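# Push the blue crate into the tunnel washer

## Task

Get the blue crate into the tunnel washer, then open the grippers so that neither arm is still holding it at the end.

## Robot and tools

Robot: two arms, left_arm and right_arm, each ending in a two-finger gripper. The names are labels only and do not tell you which side of a camera image an arm appears on. Occasionally an outside force briefly pulls on a held part or nudges a loose object. Knocking any rigid object off or out of the work area fails the job. Arms must not collide or push hard against each other.

Frame: all printed poses share one scene frame. The origin sits on the table top midway between the arms, +x points out over the table, +z points up, and left_arm is toward +y. Each result gives end_effector_position in metres and end_effector_quat_wxyz per gripper. The printed position can be somewhat wrong, more so at long reach. The gripper's fingers extend along its own +z, and they close and open along its own y. The reported point lies between the finger pads, roughly 1 cm short of the tips.

execute_actions: argument "actions" is a list holding zero or one item, plus optional "pictures" (boolean; images come by default). Empty list: just returns the state. {"steps": n} with no rows is a wait, n from 1 to 300 control steps, counted from the previous result. {"rows": [...], "steps": n} is an action of at most 15 steps, each 1/30 s (default 15). Rows are applied one per step; if there are fewer rows than steps the final row repeats. Each row is one flat list of 14 numbers in [-1, 1]: left_arm dx, dy, dz, rx, ry, rz, opening, then right_arm's seven in that same order. dx..rz are offsets, not poses: they express a target relative to the gripper's pose in the most recent result that showed it (before any such result, or for later calls within the same reply, relative to where the robot stands when the action begins), written in that gripper's own axes. Every row is measured from that same reference, not from the row before it. Scale: 1.0 equals 0.6 m for dx, dy, dz and 180 degrees for the rotation; rx, ry, rz form a single rotation vector. Opening is absolute, not an offset: +1 fully open (0.094 m), -1 closed. A refused call moves nothing.

move: argument "target" is one 14-number row laid out and scaled exactly as above, offsets from the same reference. Optional "speed" in m/s, 0.002 to 0.5, default 0.25; rotation is capped at twice that value in rad/s. Both grippers follow straight paths that finish together, lasting 0.5 to 10 s; longer paths stop at 10 s before arriving. Rotation takes the shorter way. Paths ignore obstacles and the other arm, and the hand may lag, wander, or overshoot the speed, especially with the arm almost straight. Openings are sent when the move begins. Faster contact strikes harder; aiming further beyond a contact presses harder. The result adds a "move:" line with the ending (done, off_target, moving, held, fault) and any limits: limits=paced means the sent pose was clipped; limits=held means some steps were blocked, after which the arm can jump faster than speed. If only one arm is named, the other finished fine. Each gripper's distance from its target is also given.

wait: "seconds" from 0 to 10; the scene runs with no new commands. zoom_image: "camera" (cam_head_left, cam_head_right, cam_left_wrist, cam_right_wrist) and "region" [x0, y0, x1, y1] in that camera's pixels, origin top-left, no larger than 504 by 504. Head images are 504x504, wrist images 616x616. finished_scene: "scene" is the current scene's number; ends and grades it, irreversibly. Only call it once the crate is in the washer and released.

Control details: each step the commanded pose is limited to 70 mm and 16 degrees from the measured pose, so distant targets need several actions; afterwards an arm drifts only up to that clipped pose. Check the result and send the remainder. Arms tend to finish a centimetre or more low, and repeated zero offsets can let them sag. To keep an arm still, send the offset back to its desired pose in the first call of a reply and zeros in following calls, raising the aim if it still sits low. Zero offsets drive back to the reference pose; they are not a pause. A "pose unreachable" line or HELD marks means the clearance check altered or blocked commands. Orientation yields to position when both cannot be met. "Hand target" shows where the controller is currently steering.

Gripping: grip_measured uses the same scale as the commanded opening (the last Joint positions value is the opening in metres); readings may be off by about 1 mm. To hold something, command roughly 0.03 below grip_measured; smaller gaps grip more gently. Pads push about 50 to 62 N, less on thin parts, with a brief spike on first contact.

Joint torques are total drive output and are noisy. Motor heat rises while holding loads: MOTOR HOT from 75 °C; at 90 °C the arm halts for 10 s; at 100 °C it goes limp and falls. Avoid long heavy holds. Also avoid drops, slips, slams and forceful pushes. The simulation keeps running while you compose replies, so keep commands prompt.

Each tool is called after ">>>" as a command line: name --argument value for each argument, lists and objects as JSON in quotes; but a table of rows of numbers goes row by row, as --pt "numbers of a row", without its own name.

## Session

>>> execute_actions --actions '[]'

Scene clock: 0.00 s of 4200.00 s.
left_arm: end_effector_position=(+0.0586, +0.0593, +0.1158) grip_measured=+1.000 end_effector_quat_wxyz=(+0.233, +0.171, +0.957, -0.032) | right_arm: end_effector_position=(+0.4960, -0.4695, +0.3236) grip_measured=+1.000 end_effector_quat_wxyz=(+0.541, -0.320, +0.755, +0.187)
Joint positions: left_arm=[-1.664  1.047  0.794 -1.2   -0.461 -1.27   0.094] | right_arm=[-0.683  1.993  2.077 -0.982 -1.115 -0.913  0.094]
Joint velocities: left_arm=[ 0.012 -0.002 -0.002  0.022 -0.022 -0.007  0.   ] | right_arm=[-0.002  0.007  0.002  0.037 -0.051 -0.081  0.   ]
Joint torques (N m, as the arm reports them, + toward a larger angle): no reading
Motor temperatures (°C, as the motors report them): left_arm=[25 26 28 24 26 24] | right_arm=[25 23 24 25 23 24]
Hand target (left_arm): +0.061, +0.057, +0.121; +0.242, +0.168, +0.955, -0.039
Hand target (right_arm): +0.494, -0.467, +0.330; +0.546, -0.323, +0.750, +0.189

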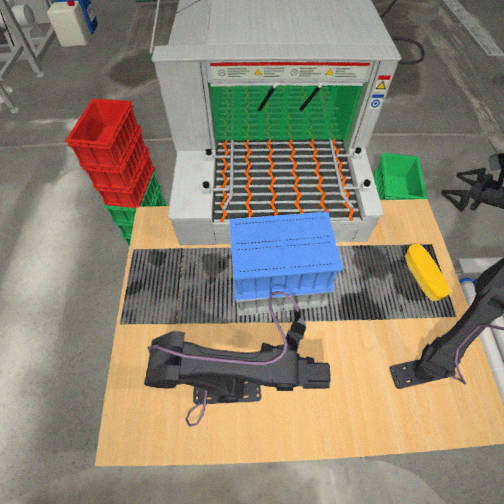

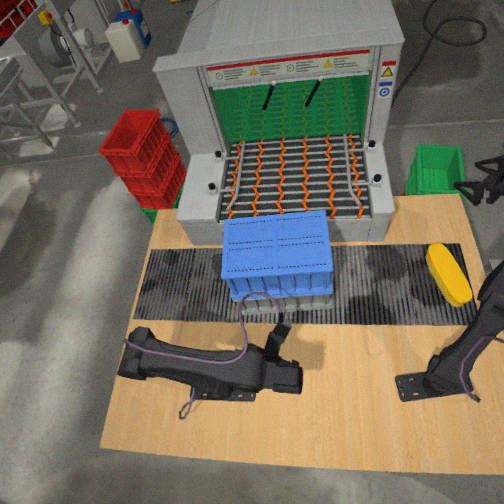

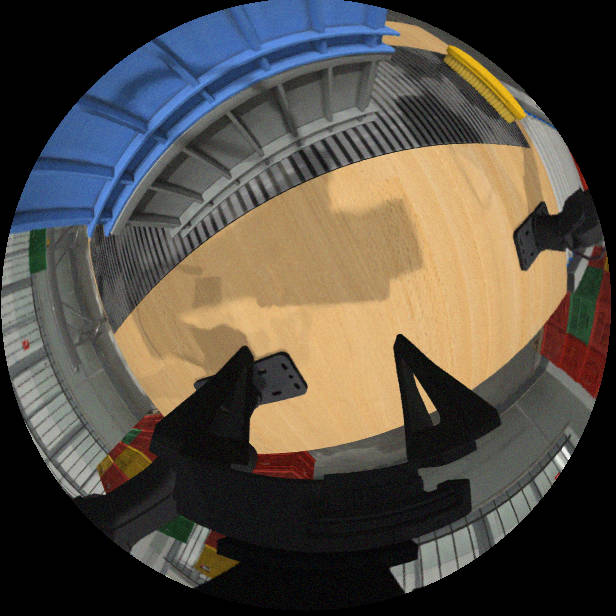

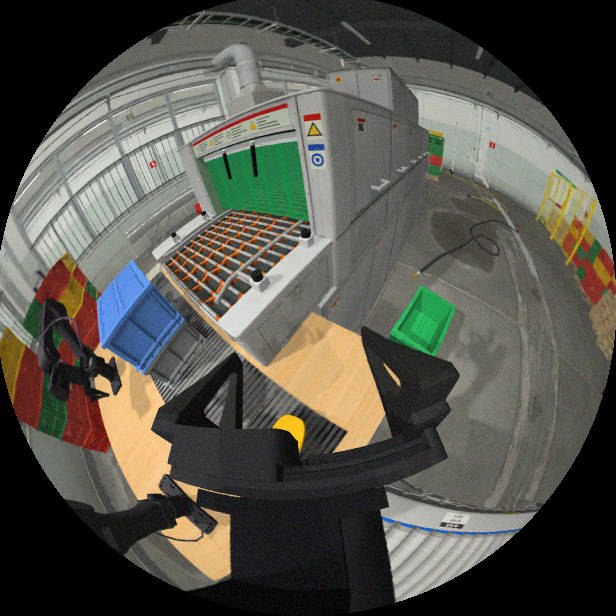

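>>> zoom_image --camera "cam_head_left" --region '[190, 50, 410, 150]'

>>> zoom_image --camera "cam_head_left" --region '[160, 120, 400, 330]'

>>> zoom_image --camera "cam_head_right" --region '[160, 120, 400, 330]'

>>> zoom_image --camera "cam_right_wrist" --region '[60, 120, 340, 400]'

>>> zoom_image --camera "cam_left_wrist" --region '[0, 0, 450, 260]'

Region (190, 50, 410, 150) of cam_head_left's 504x504 image, scaled by 2.291, with more detail than that image has; it fills the top 229 rows of this view, and the rest is white.

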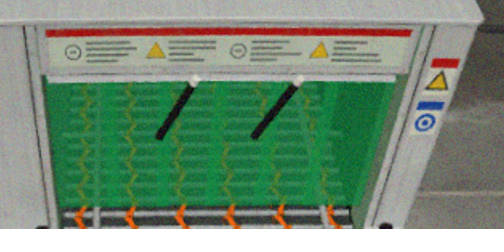

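Region (160, 120, 400, 330) of cam_head_left's 504x504 image, scaled by 2.100, with more detail than that image has; it fills the top 441 rows of this view, and the rest is white.

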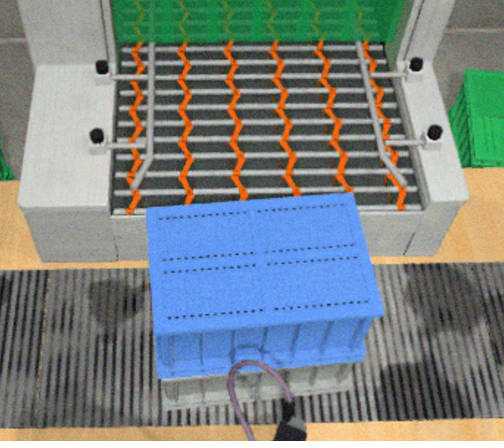

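Region (160, 120, 400, 330) of cam_head_right's 504x504 image, scaled by 2.100, with more detail than that image has; it fills the top 441 rows of this view, and the rest is white.

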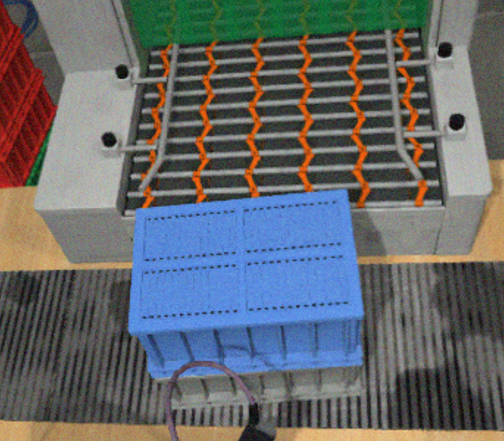

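Region (60, 120, 340, 400) of cam_right_wrist's 616x616 image, scaled by 1.800, with more detail than that image has.

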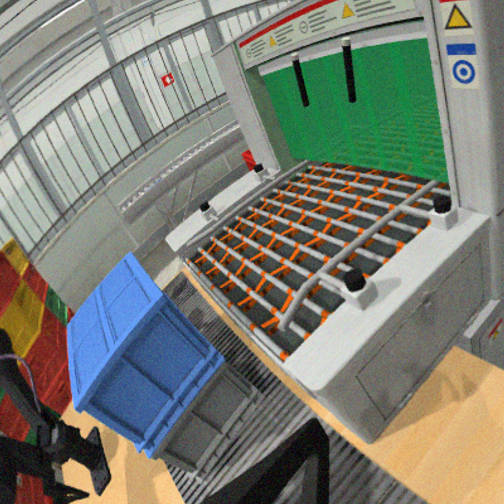

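Region (0, 0, 450, 260) of cam_left_wrist's 616x616 image, scaled by 1.120, with more detail than that image has; it fills the top 291 rows of this view, and the rest is white.

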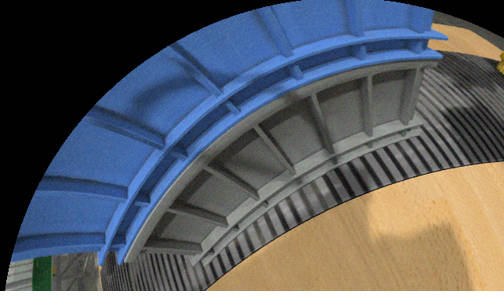

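>>> move --target '[-0.17,0.07,-0.38,0,0,0,1,0.09,0.562,0.087,-0.164,-0.015,0.494,0.2]'

Scene clock: 50.00 s of 4200.00 s.
left_arm: end_effector_position=(+0.0634, +0.0908, +0.3556) grip_measured=+1.000 end_effector_quat_wxyz=(+0.263, +0.215, +0.897, -0.283) | right_arm: end_effector_position=(+0.2901, -0.2056, +0.2333) grip_measured=+0.202 end_effector_quat_wxyz=(+0.173, +0.191, +0.687, +0.679)
Joint positions: left_arm=[-1.323  0.857  1.62  -1.556 -0.178 -0.766  0.094] | right_arm=[-0.089  1.028  0.354  0.642 -0.996  1.565  0.056]
Joint velocities: left_arm=[ 0.007  0.007 -0.002 -0.051 -0.007 -0.007  0.   ] | right_arm=[-0.002 -0.022  0.002  0.022 -0.007  0.022 -0.   ]
Joint torques (N m, as the arm reports them, + toward a larger angle): left_arm=[ 1.17  0.34  6.14  1.23 -0.04  0.1 ] | right_arm=[ 0.42 -3.15  7.96  1.7   0.1  -0.06]
Motor temperatures (°C, as the motors report them): left_arm=[25 26 31 25 26 24] | right_arm=[25 31 26 28 23 24]
Hand target (left_arm): +0.063, +0.098, +0.366; +0.275, +0.214, +0.889, -0.297
Hand target (right_arm): +0.289, -0.205, +0.236; +0.183, +0.183, +0.685, +0.681
Off the commanded pose (left_arm): 0.014 m, 30 deg; orientation clipped at the last step of the last action.
Off the commanded pose (right_arm): 0.002 m, 2 deg.
joint sent to its limit (left arm) — the command would take joint 4 (wrist pitch) past its lower limit, so that joint was sent only as far as its limit.
move: off_target (left_arm); limits=paced
camera_calibration (this result's frames):
cam_left_wrist: T_world_to_cam=[[-0.630825, -0.718386, 0.293226, 0.0125383], [-0.757158, 0.652532, -0.030231, 0.0381018], [-0.169622, -0.241089, -0.955565, 0.476976], [0, 0, 0, 1]] pos_world=[0.117664, 0.0991382, 0.453257]
cam_right_wrist: T_world_to_cam=[[-0.244529, 0.0286842, -0.969218, 0.299607], [-0.969434, -0.0279105, 0.243758, 0.258349], [-0.0200594, 0.999199, 0.0346324, 0.330469], [0, 0, 0, 1]] pos_world=[0.330344, -0.331588, 0.215965]

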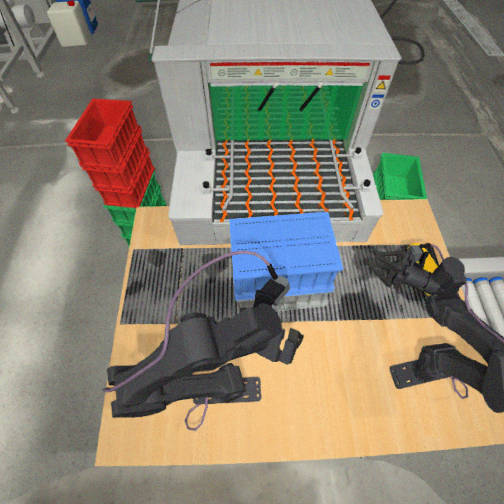

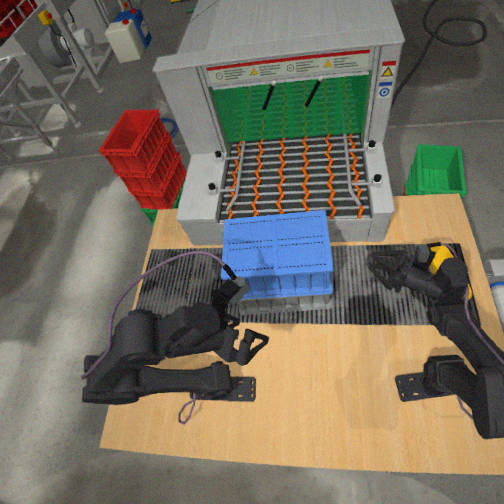

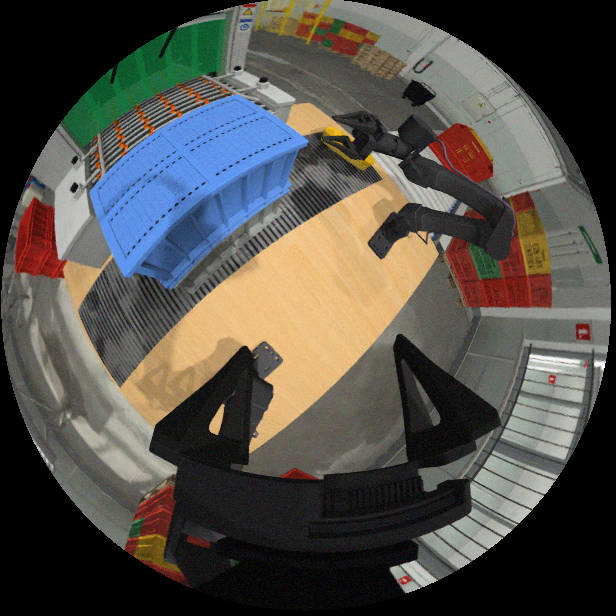

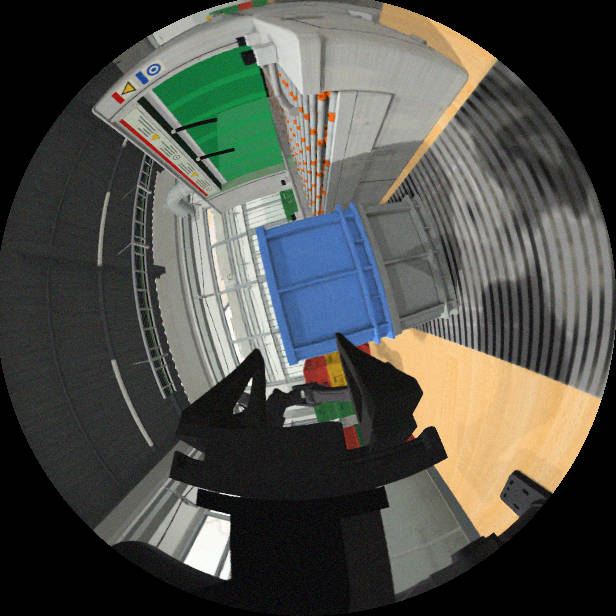

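>>> zoom_image --camera "cam_right_wrist" --region '[230, 170, 470, 390]'

Region (230, 170, 470, 390) of cam_right_wrist's 616x616 image, scaled by 2.100, with more detail than that image has; it fills the top 462 rows of this view, and the rest is white.

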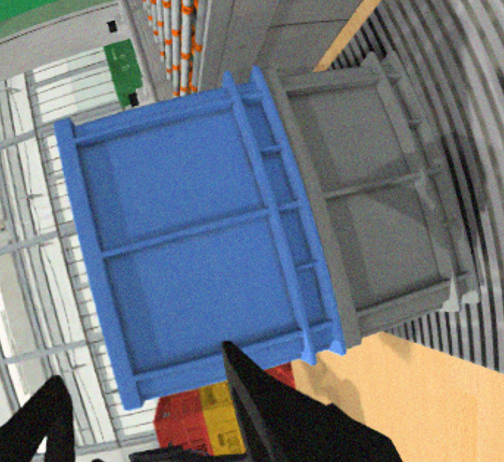

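>>> move --target '[-0.115,0.472,-0.036,0.225,-0.124,-0.298,0.2,0.02,0.028,0.1,0,0,0,0.2]'

Scene clock: 78.73 s of 4200.00 s.
left_arm: end_effector_position=(+0.2603, +0.2946, +0.2933) grip_measured=+0.202 end_effector_quat_wxyz=(+0.291, -0.306, +0.705, -0.569) | right_arm: end_effector_position=(+0.3064, -0.1510, +0.2416) grip_measured=+0.202 end_effector_quat_wxyz=(+0.165, +0.197, +0.691, +0.676)
Joint positions: left_arm=[ 0.9    1.414  1.235 -1.556  1.386  0.231  0.056] | right_arm=[ 0.169  1.15   0.461  0.645 -0.741  1.581  0.056]
Joint velocities: left_arm=[-0.002 -0.007 -0.012  0.066  0.007 -0.022  0.001] | right_arm=[ 0.012 -0.027 -0.007 -0.037  0.022  0.037  0.002]
Joint torques (N m, as the arm reports them, + toward a larger angle): left_arm=[ 1.28 -3.61  4.02 -0.18  1.01  0.1 ] | right_arm=[ 0.66 -2.45 10.47  1.75  0.13 -0.03]
Motor temperatures (°C, as the motors report them): left_arm=[25 26 31 27 26 24] | right_arm=[25 26 27 31 23 24]
Hand target (left_arm): +0.260, +0.297, +0.296; +0.299, -0.311, +0.690, -0.581
Hand target (right_arm): +0.311, -0.148, +0.249; +0.173, +0.191, +0.687, +0.679
Off the commanded pose (left_arm): 0.008 m, 23 deg; orientation clipped at the last step of the last action.
Off the commanded pose (right_arm): 0.009 m, 1 deg.
joint sent to its limit (left arm) — the command would take joint 4 (wrist pitch) past its lower limit, so that joint was sent only as far as its limit.
move: off_target (left_arm); limits=paced
camera_calibration (this result's frames):
cam_left_wrist: T_world_to_cam=[[0.023026, -0.282757, 0.958915, -0.19239], [-0.987574, -0.155584, -0.0221633, 0.348018], [0.155459, -0.946489, -0.282826, 0.425839], [0, 0, 0, 1]] pos_world=[0.281923, 0.402798, 0.312637]
cam_right_wrist: T_world_to_cam=[[-0.267422, 0.0250984, -0.963253, 0.315029], [-0.963335, -0.0294778, 0.266676, 0.266007], [-0.0217014, 0.99925, 0.0320612, 0.277042], [0, 0, 0, 1]] pos_world=[0.346512, -0.276899, 0.223632]

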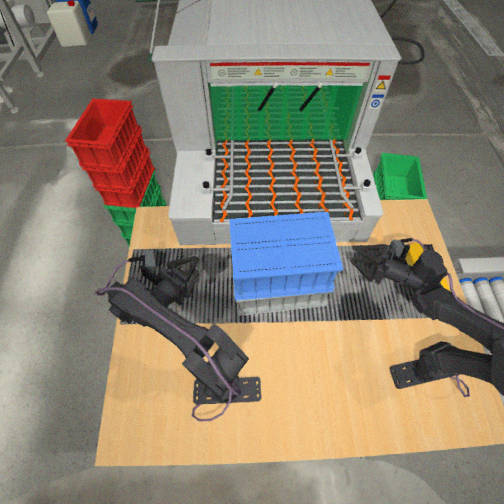

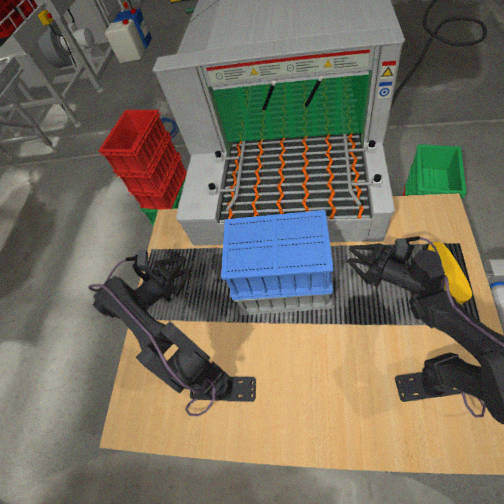

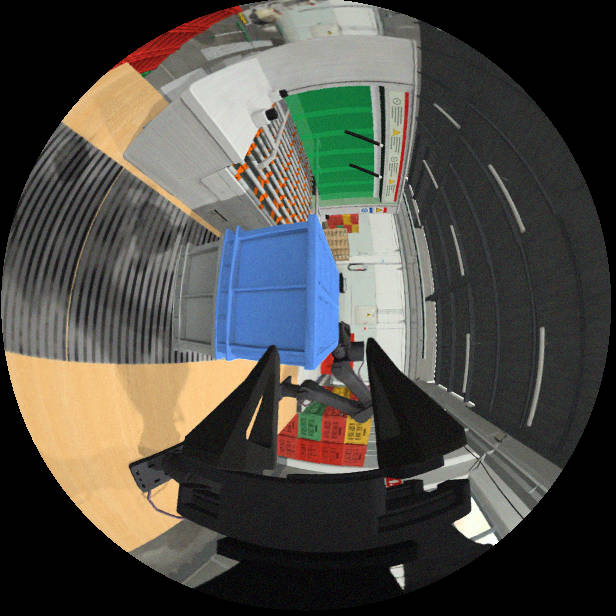

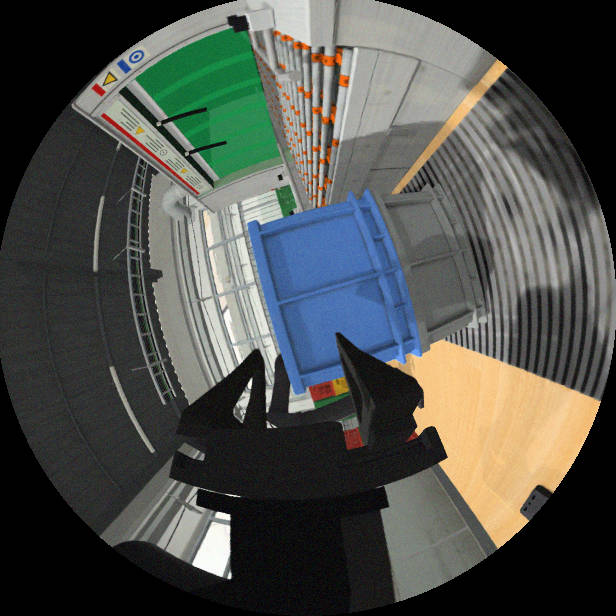

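>>> move --target '[-0.012,-0.025,0.074,0.054,-0.109,-0.03,0.2,0.0,0.03,0.03,0,0,0,0.2]' --speed 0.1

Scene clock: 90.10 s of 4200.00 s.
left_arm: end_effector_position=(+0.3028, +0.2759, +0.2995) grip_measured=+0.202 end_effector_quat_wxyz=(+0.397, -0.422, +0.571, -0.582) | right_arm: end_effector_position=(+0.3128, -0.1384, +0.2553) grip_measured=+0.202 end_effector_quat_wxyz=(+0.162, +0.198, +0.690, +0.677)
Joint positions: left_arm=[ 0.604  0.89   0.563  0.314  0.951 -1.597  0.056] | right_arm=[ 0.213  1.173  0.532  0.601 -0.7    1.59   0.056]
Joint velocities: left_arm=[ 0.002 -0.017 -0.022  0.037 -0.037  0.081 -0.   ] | right_arm=[-0.007  0.002  0.007 -0.051  0.051  0.022 -0.   ]
Joint torques (N m, as the arm reports them, + toward a larger angle): left_arm=[-1.19 -2.66  5.67  1.71 -0.09 -0.02] | right_arm=[ 0.74 -2.72 10.67  1.55  0.11 -0.07]
Motor temperatures (°C, as the motors report them): left_arm=[25 27 30 27 27 24] | right_arm=[25 26 28 31 23 24]
Hand target (left_arm): +0.301, +0.272, +0.306; +0.411, -0.408, +0.571, -0.583
Hand target (right_arm): +0.317, -0.136, +0.259; +0.165, +0.197, +0.690, +0.676
Off the commanded pose (left_arm): 0.007 m, 2 deg.
Off the commanded pose (right_arm): 0.006 m, 0 deg.
move: done
camera_calibration (this result's frames):
cam_left_wrist: T_world_to_cam=[[-0.00779696, -0.10676, 0.994254, -0.254371], [-0.862164, -0.502971, -0.0607684, 0.456617], [0.506569, -0.857684, -0.0881226, 0.214185], [0, 0, 0, 1]] pos_world=[0.283196, 0.386212, 0.299532]
cam_right_wrist: T_world_to_cam=[[-0.271514, 0.0280153, -0.962027, 0.33104], [-0.962135, -0.0328162, 0.270589, 0.267085], [-0.0239895, 0.999069, 0.0358646, 0.263879], [0, 0, 0, 1]] pos_world=[0.353184, -0.264143, 0.236735]

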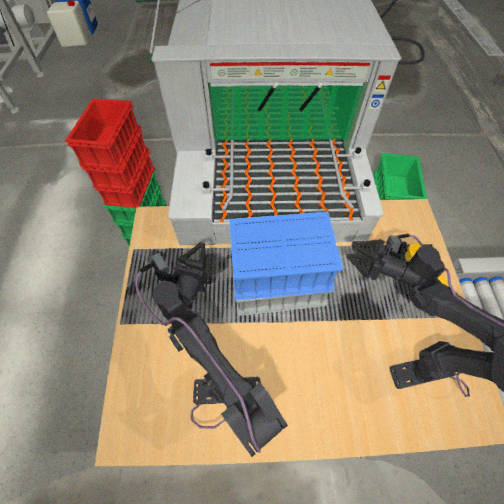

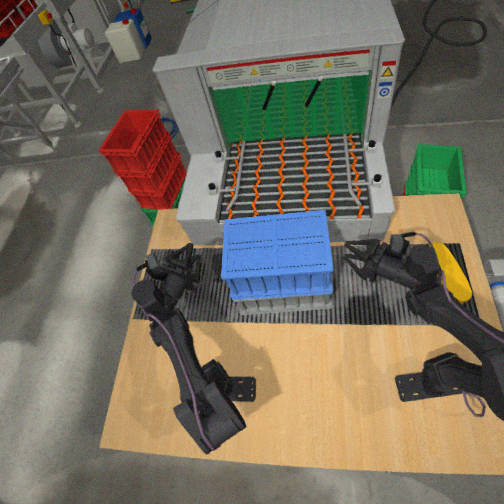

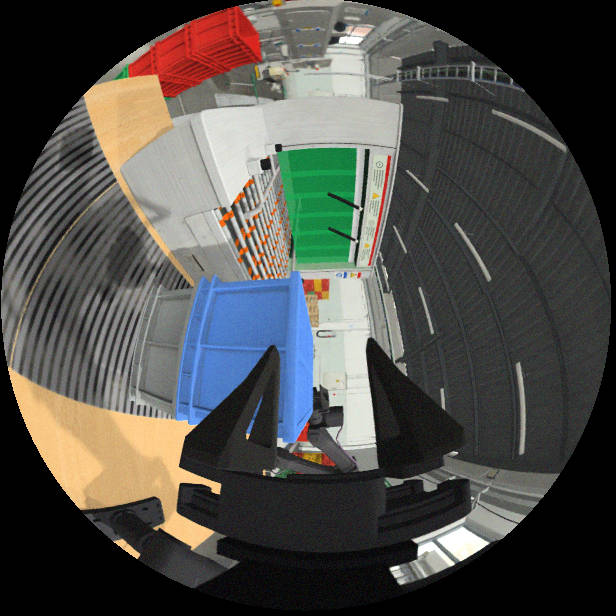

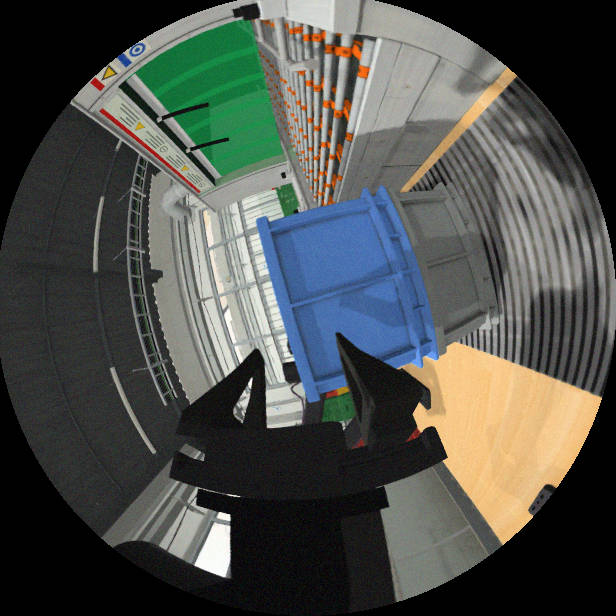

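>>> move --target '[0.077,0.06,0.028,0.005,0.083,0.012,0.0,0.0,0.012,0.05,-0.012,0,-0.018,0.0]' --speed 0.08

Scene clock: 97.63 s of 4200.00 s.
left_arm: end_effector_position=(+0.3027, +0.2302, +0.2679) grip_measured=+0.002 end_effector_quat_wxyz=(+0.338, -0.340, +0.616, -0.625) | right_arm: end_effector_position=(+0.3240, -0.1163, +0.2525) grip_measured=+0.002 end_effector_quat_wxyz=(+0.171, +0.188, +0.687, +0.681)
Joint positions: left_arm=[ 0.512  0.991  0.45   0.563  1.097 -1.599  0.047] | right_arm=[ 0.282  1.281  0.566  0.696 -0.632  1.582  0.047]
Joint velocities: left_arm=[ 0.002 -0.012  0.012  0.037  0.037 -0.037 -0.001] | right_arm=[-0.002  0.007  0.012  0.051  0.007 -0.066 -0.001]
Joint torques (N m, as the arm reports them, + toward a larger angle): left_arm=[-1.15 -0.69  5.34  1.61  0.11  0.03] | right_arm=[ 0.77 -3.78 10.69  1.87  0.15 -0.18]
Motor temperatures (°C, as the motors report them): left_arm=[25 27 31 28 26 24] | right_arm=[25 25 28 32 23 24]
Hand target (left_arm): +0.302, +0.225, +0.265; +0.334, -0.329, +0.621, -0.629
Hand target (right_arm): +0.328, -0.113, +0.262; +0.185, +0.176, +0.682, +0.685
Off the commanded pose (left_arm): 0.005 m, 1 deg.
Off the commanded pose (right_arm): 0.011 m, 2 deg.
move: off_target (right_arm)
camera_calibration (this result's frames):
cam_left_wrist: T_world_to_cam=[[-0.0626047, -0.116088, 0.991264, -0.208374], [-0.953801, -0.285463, -0.0936695, 0.418134], [0.293843, -0.951333, -0.0928533, 0.259494], [0, 0, 0, 1]] pos_world=[0.309521, 0.342037, 0.269815]
cam_right_wrist: T_world_to_cam=[[-0.244712, 0.0298956, -0.969135, 0.324084], [-0.969216, -0.0355034, 0.243637, 0.288095], [-0.0271239, 0.998922, 0.0376634, 0.242687], [0, 0, 0, 1]] pos_world=[0.365116, -0.241886, 0.23475]

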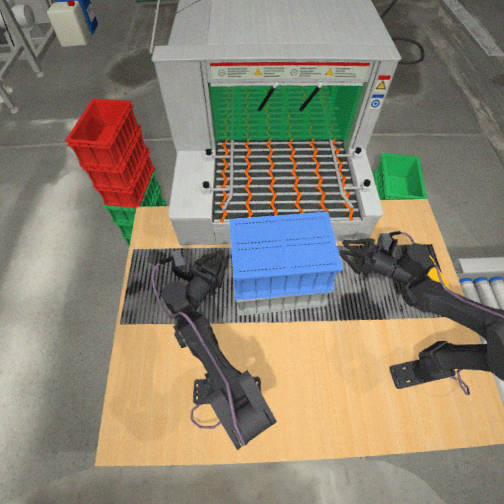

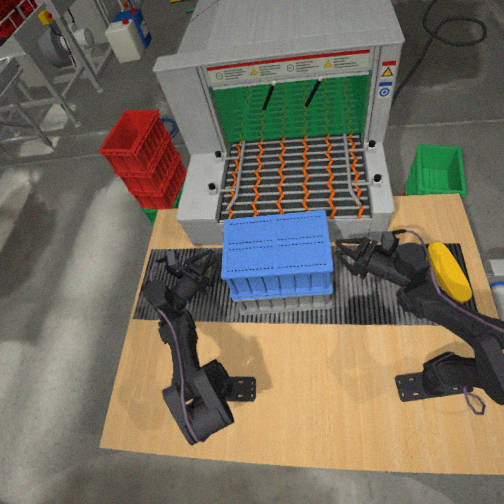

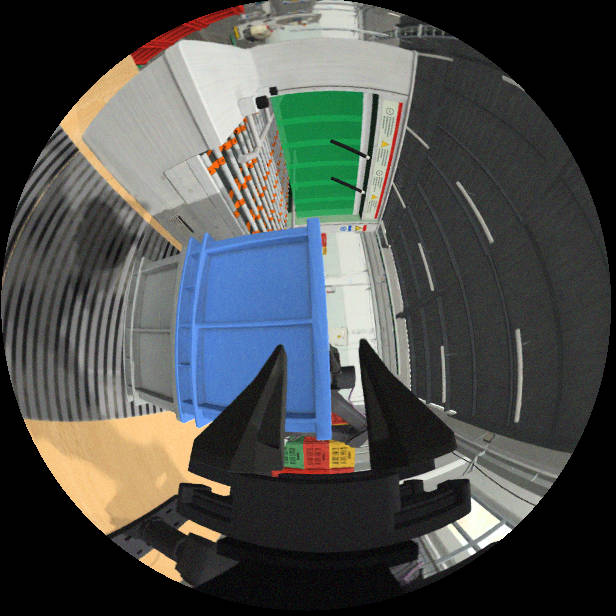

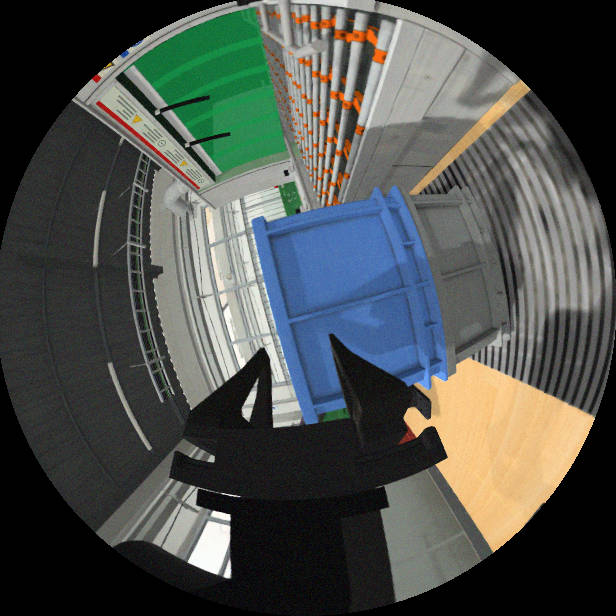

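>>> move --target '[0.038,0.008,0.048,0,0,0,0.0,0.013,0.033,0.04,0,0,0,0.0]' --speed 0.03

Scene clock: 103.57 s of 4200.00 s.
left_arm: end_effector_position=(+0.3175, +0.2011, +0.2639) grip_measured=+0.002 end_effector_quat_wxyz=(+0.338, -0.347, +0.613, -0.624) | right_arm: end_effector_position=(+0.3264, -0.0951, +0.2698) grip_measured=+0.002 end_effector_quat_wxyz=(+0.168, +0.188, +0.686, +0.683)
Joint positions: left_arm=[ 0.33   0.991  0.437  0.565  0.902 -1.599  0.047] | right_arm=[ 0.352  1.301  0.651  0.637 -0.567  1.59   0.047]
Joint velocities: left_arm=[-0.002 -0.002  0.002 -0.022 -0.051  0.007  0.   ] | right_arm=[-0.002  0.012  0.002 -0.022 -0.022 -0.051  0.   ]
Joint torques (N m, as the arm reports them, + toward a larger angle): left_arm=[-1.65 -2.85  5.28  1.44  0.02  0.01] | right_arm=[ 0.63 -4.34 10.83  1.57  0.1  -0.06]
Motor temperatures (°C, as the motors report them): left_arm=[25 27 31 29 26 24] | right_arm=[25 25 28 32 23 24]
Hand target (left_arm): +0.314, +0.195, +0.264; +0.337, -0.340, +0.615, -0.626
Hand target (right_arm): +0.330, -0.092, +0.272; +0.171, +0.188, +0.687, +0.681
Off the commanded pose (left_arm): 0.006 m, 1 deg.
Off the commanded pose (right_arm): 0.005 m, 0 deg.
move: done
camera_calibration (this result's frames):
cam_left_wrist: T_world_to_cam=[[-0.0540189, -0.109895, 0.992474, -0.211131], [-0.95078, -0.29805, -0.084752, 0.422769], [0.305121, -0.948203, -0.0883853, 0.221649], [0, 0, 0, 1]] pos_world=[0.322925, 0.312973, 0.264963]
cam_right_wrist: T_world_to_cam=[[-0.246228, 0.0338169, -0.968622, 0.341563], [-0.968698, -0.0411178, 0.244812, 0.285982], [-0.0315488, 0.998582, 0.0428828, 0.220948], [0, 0, 0, 1]] pos_world=[0.368103, -0.220426, 0.251359]

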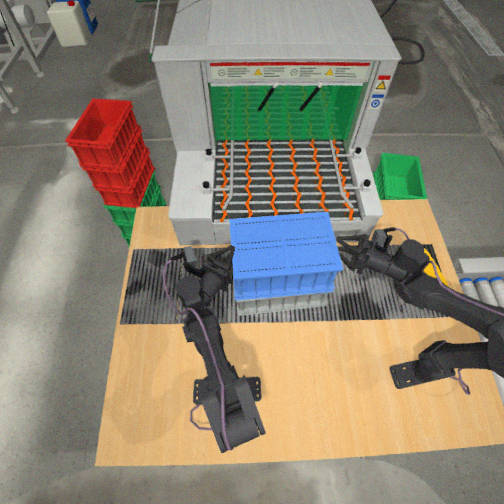

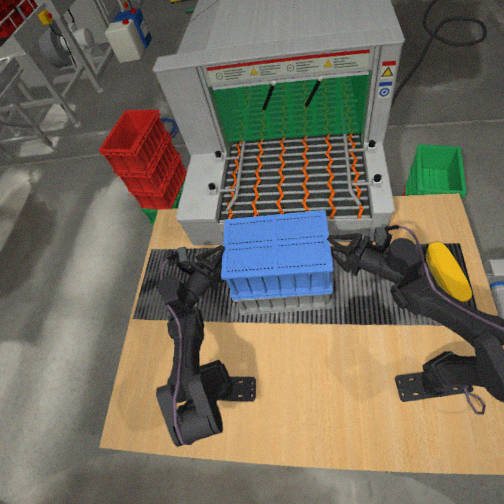

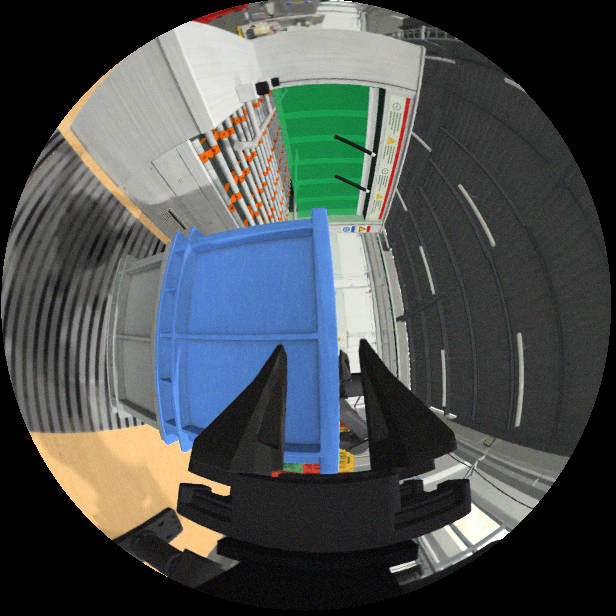

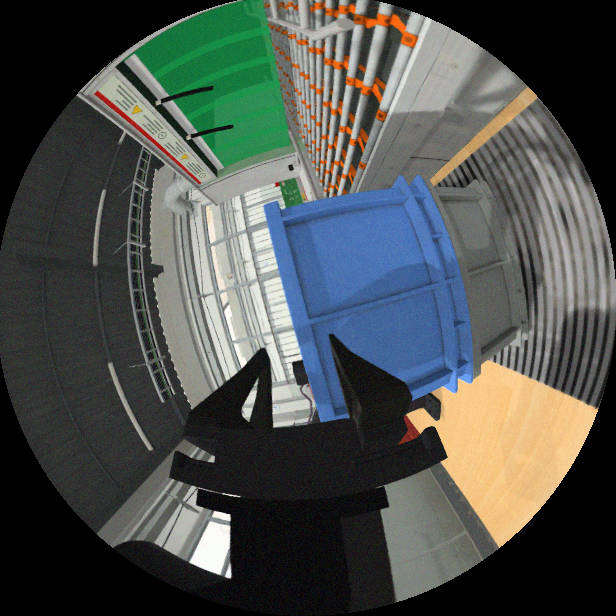

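>>> move --target '[0.035,-0.008,0.014,0,0,0,0.0,0.018,-0.008,0.032,0,0,0,0.0]' --speed 0.02

Scene clock: 107.47 s of 4200.00 s.
left_arm: end_effector_position=(+0.3243, +0.2006, +0.2623) grip_measured=+0.002 end_effector_quat_wxyz=(+0.358, -0.381, +0.600, -0.606) | right_arm: end_effector_position=(+0.3368, -0.0914, +0.2690) grip_measured=+0.001 end_effector_quat_wxyz=(+0.197, +0.211, +0.674, +0.680)
Joint positions: left_arm=[ 0.258  0.954  0.437  0.503  0.742 -1.594  0.047] | right_arm=[ 0.392  1.329  0.651  0.681 -0.45   1.595  0.047]
Joint velocities: left_arm=[ 0.002 -0.002  0.007 -0.037 -0.022 -0.007 -0.   ] | right_arm=[ 0.012 -0.007 -0.012  0.051  0.066 -0.037  0.   ]
Joint torques (N m, as the arm reports them, + toward a larger angle): left_arm=[-3.19 -3.87  6.03  1.5   0.66 -0.06] | right_arm=[ 2.43 -3.25 10.25  1.69 -0.5  -0.07]
Motor temperatures (°C, as the motors report them): left_arm=[25 27 31 29 26 24] | right_arm=[25 25 29 32 23 24]
Hand target (left_arm): +0.313, +0.180, +0.269; +0.338, -0.347, +0.613, -0.624
Hand target (right_arm): +0.326, -0.074, +0.265; +0.169, +0.188, +0.685, +0.683
Off the commanded pose (left_arm): 0.025 m, 5 deg.
Off the commanded pose (right_arm): 0.022 m, 4 deg.
move: off_target (left_arm, right_arm)
camera_calibration (this result's frames):
cam_left_wrist: T_world_to_cam=[[-0.0221714, -0.109915, 0.993694, -0.219879], [-0.922341, -0.381247, -0.0627503, 0.430628], [0.38574, -0.917916, -0.0929266, 0.188011], [0, 0, 0, 1]] pos_world=[0.319788, 0.312586, 0.262986]
cam_right_wrist: T_world_to_cam=[[-0.232558, 0.0624472, -0.970576, 0.341757], [-0.971562, 0.0307897, 0.234776, 0.306617], [0.0445448, 0.997573, 0.0535109, 0.189017], [0, 0, 0, 1]] pos_world=[0.368956, -0.219341, 0.2496]

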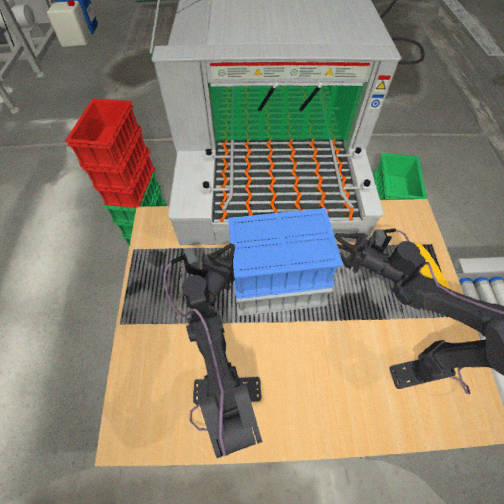

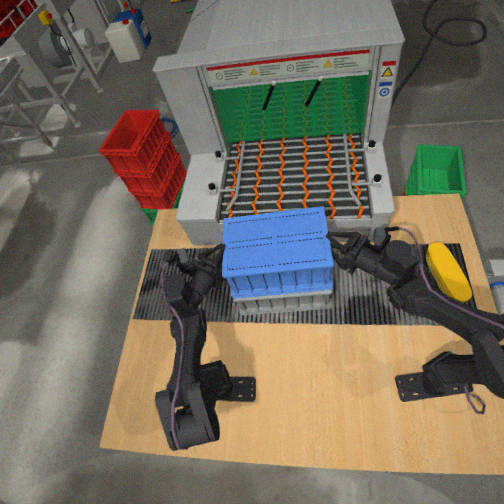

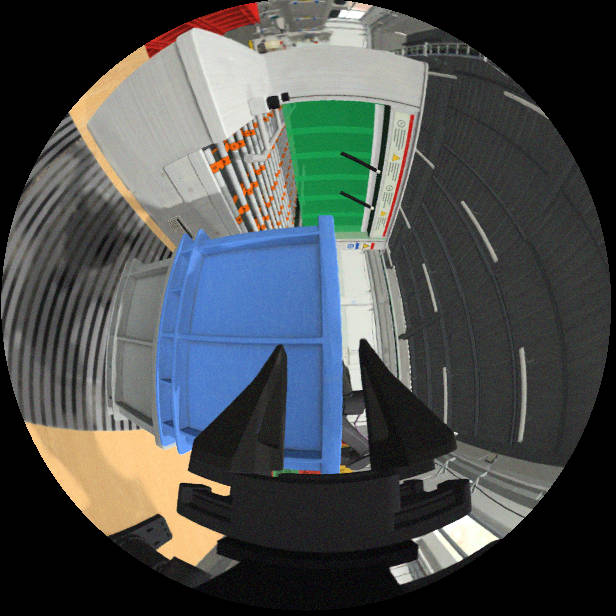

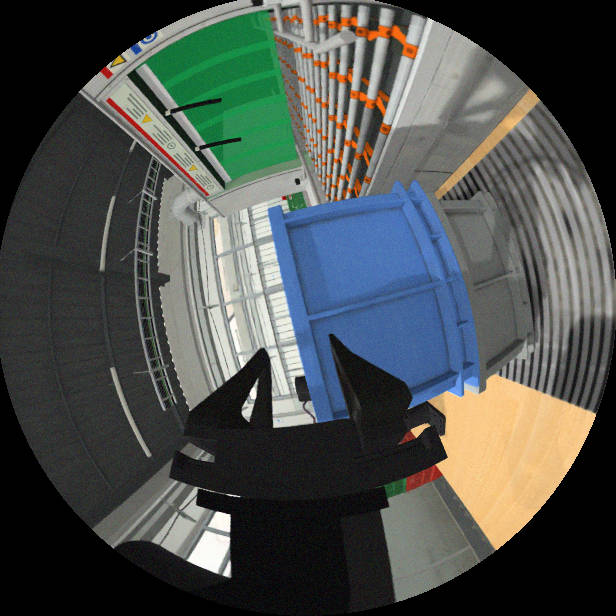

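>>> move --target '[0.016,-0.02,0.008,0,0,0,-0.55,0.01,-0.016,0.015,0,0,0,-0.55]' --speed 0.02

>>> move --target '[0.016,-0.005,0.008,0,0,0,-0.85,0.01,0,0.015,0,0,0,-0.85]' --speed 0.02

Scene clock: 112.50 s of 4200.00 s.
left_arm: end_effector_position=(+0.3266, +0.2001, +0.2634) grip_measured=-0.548 end_effector_quat_wxyz=(+0.368, -0.391, +0.593, -0.599) | right_arm: end_effector_position=(+0.3459, -0.0922, +0.2663) grip_measured=-0.548 end_effector_quat_wxyz=(+0.215, +0.228, +0.666, +0.678)
Joint positions: left_arm=[ 0.227  0.942  0.437  0.491  0.677 -1.595  0.021] | right_arm=[ 0.404  1.354  0.651  0.715 -0.387  1.598  0.021]
Joint velocities: left_arm=[ 0.002  0.007  0.007 -0.007 -0.125 -0.007  0.   ] | right_arm=[-0.012  0.002  0.007  0.051  0.051 -0.037 -0.   ]
Joint torques (N m, as the arm reports them, + toward a larger angle): left_arm=[-2.15 -3.    9.03  0.99  0.19 -0.04] | right_arm=[ 1.94 -4.45  7.92  1.94 -0.34 -0.03]
Motor temperatures (°C, as the motors report them): left_arm=[25 27 31 29 26 24] | right_arm=[25 25 29 32 23 24]
Hand target (left_arm): +0.324, +0.190, +0.275; +0.358, -0.381, +0.599, -0.607
Hand target (right_arm): +0.336, -0.081, +0.260; +0.197, +0.211, +0.674, +0.680
Off the commanded pose (left_arm): 0.015 m, 2 deg.
Off the commanded pose (right_arm): 0.016 m, 3 deg.
move: off_target (left_arm, right_arm)
camera_calibration (this result's frames):
cam_left_wrist: T_world_to_cam=[[-0.0182783, -0.110856, 0.993668, -0.222015], [-0.909037, -0.411975, -0.0626823, 0.434445], [0.416315, -0.904427, -0.0932417, 0.17415], [0, 0, 0, 1]] pos_world=[0.318367, 0.311875, 0.26408]
cam_right_wrist: T_world_to_cam=[[-0.225525, 0.0799568, -0.970951, 0.340559], [-0.969534, 0.0793879, 0.231734, 0.320694], [0.0956104, 0.993632, 0.0596169, 0.169876], [0, 0, 0, 1]] pos_world=[0.371486, -0.221483, 0.246222]

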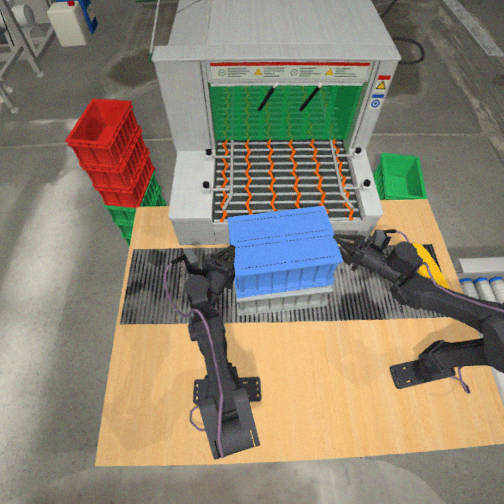

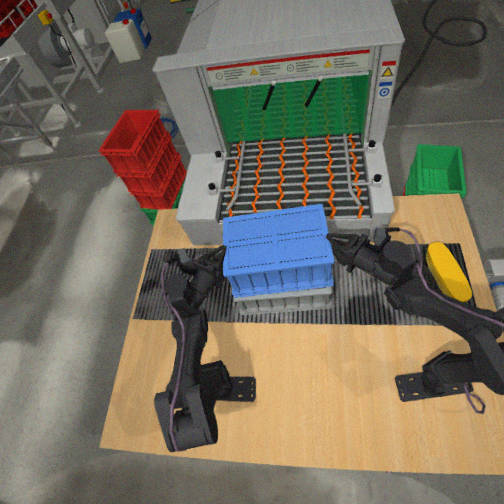

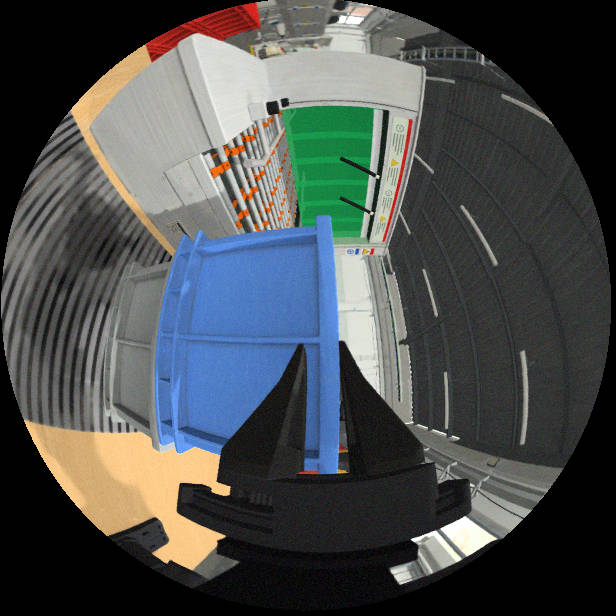

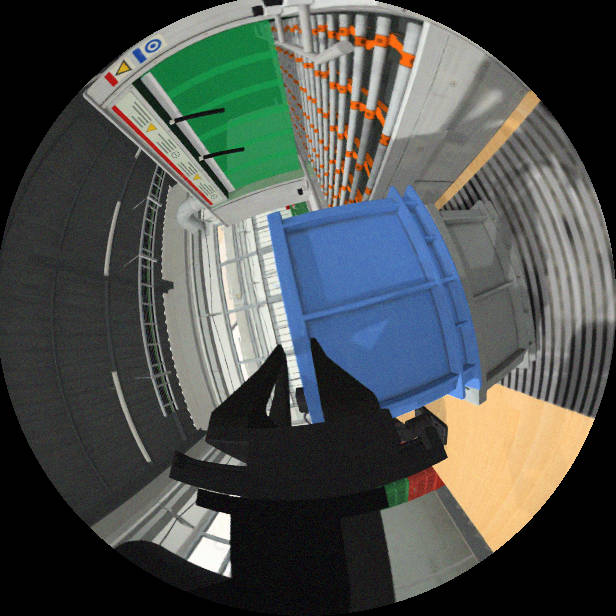

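Scene clock: 113.27 s of 4200.00 s.
left_arm: end_effector_position=(+0.3293, +0.1979, +0.2686) grip_measured=-0.761 end_effector_quat_wxyz=(+0.382, -0.389, +0.587, -0.599) | right_arm: end_effector_position=(+0.3512, -0.0945, +0.2632) grip_measured=-0.777 end_effector_quat_wxyz=(+0.227, +0.242, +0.663, +0.671)
Joint positions: left_arm=[ 0.196  0.942  0.438  0.514  0.626 -1.595  0.011] | right_arm=[ 0.41   1.361  0.65   0.715 -0.342  1.597  0.01 ]
Joint velocities: left_arm=[-0.017  0.012  0.002 -0.007 -0.022  0.022  0.001] | right_arm=[ 0.007  0.017 -0.007  0.007 -0.007 -0.051  0.   ]
Joint torques (N m, as the arm reports them, + toward a larger angle): left_arm=[-2.58 -2.68  6.8   1.1  -0.02 -0.03] | right_arm=[ 1.9  -4.39 10.29  1.8  -0.13 -0.02]
Motor temperatures (°C, as the motors report them): left_arm=[25 27 31 29 26 24] | right_arm=[25 25 29 33 23 24]
Hand target (left_arm): +0.327, +0.190, +0.267; +0.368, -0.391, +0.593, -0.600
Hand target (right_arm): +0.346, -0.082, +0.266; +0.215, +0.228, +0.666, +0.678
Off the commanded pose (left_arm): 0.009 m, 2 deg.
Off the commanded pose (right_arm): 0.014 m, 2 deg.
move: off_target (right_arm)
camera_calibration (this result's frames):
cam_left_wrist: T_world_to_cam=[[-0.0390941, -0.117055, 0.992356, -0.218934], [-0.899128, -0.429145, -0.0860417, 0.442776], [0.435936, -0.895619, -0.08847, 0.162008], [0, 0, 0, 1]] pos_world=[0.318928, 0.309486, 0.26969]
cam_right_wrist: T_world_to_cam=[[-0.227609, 0.0847015, -0.970062, 0.339929], [-0.964417, 0.118008, 0.236589, 0.327308], [0.134514, 0.989394, 0.0548279, 0.159104], [0, 0, 0, 1]] pos_world=[0.371631, -0.224834, 0.243591]

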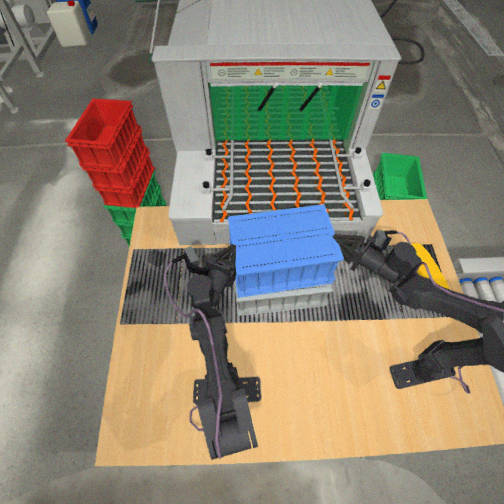

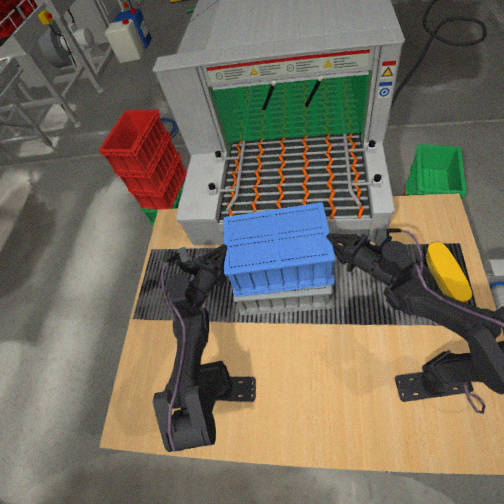

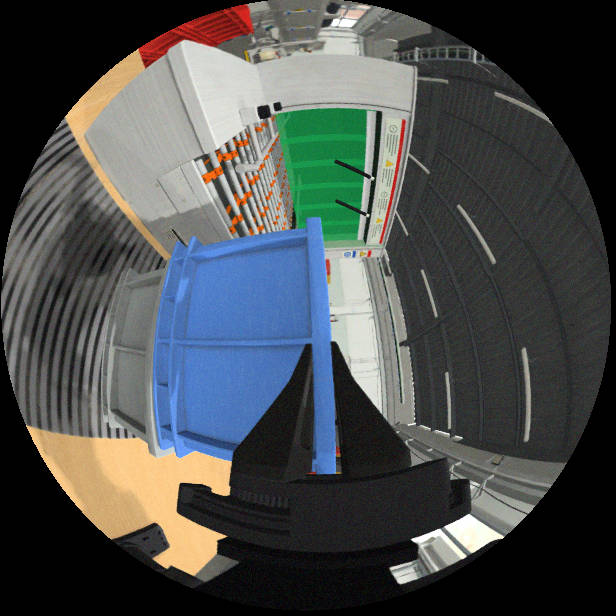

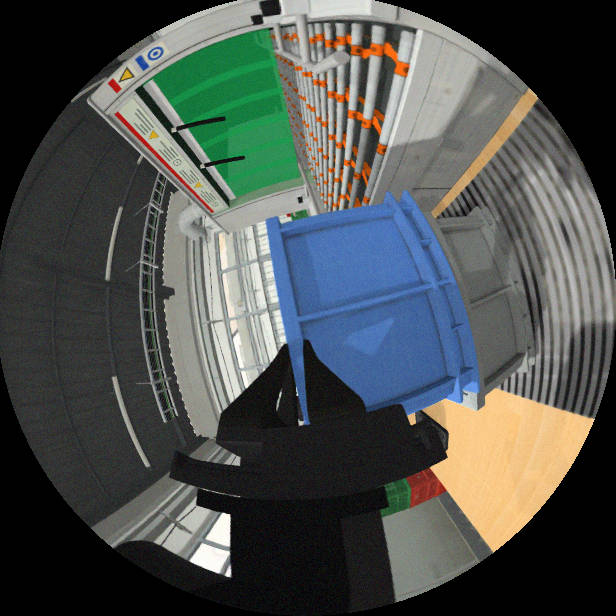

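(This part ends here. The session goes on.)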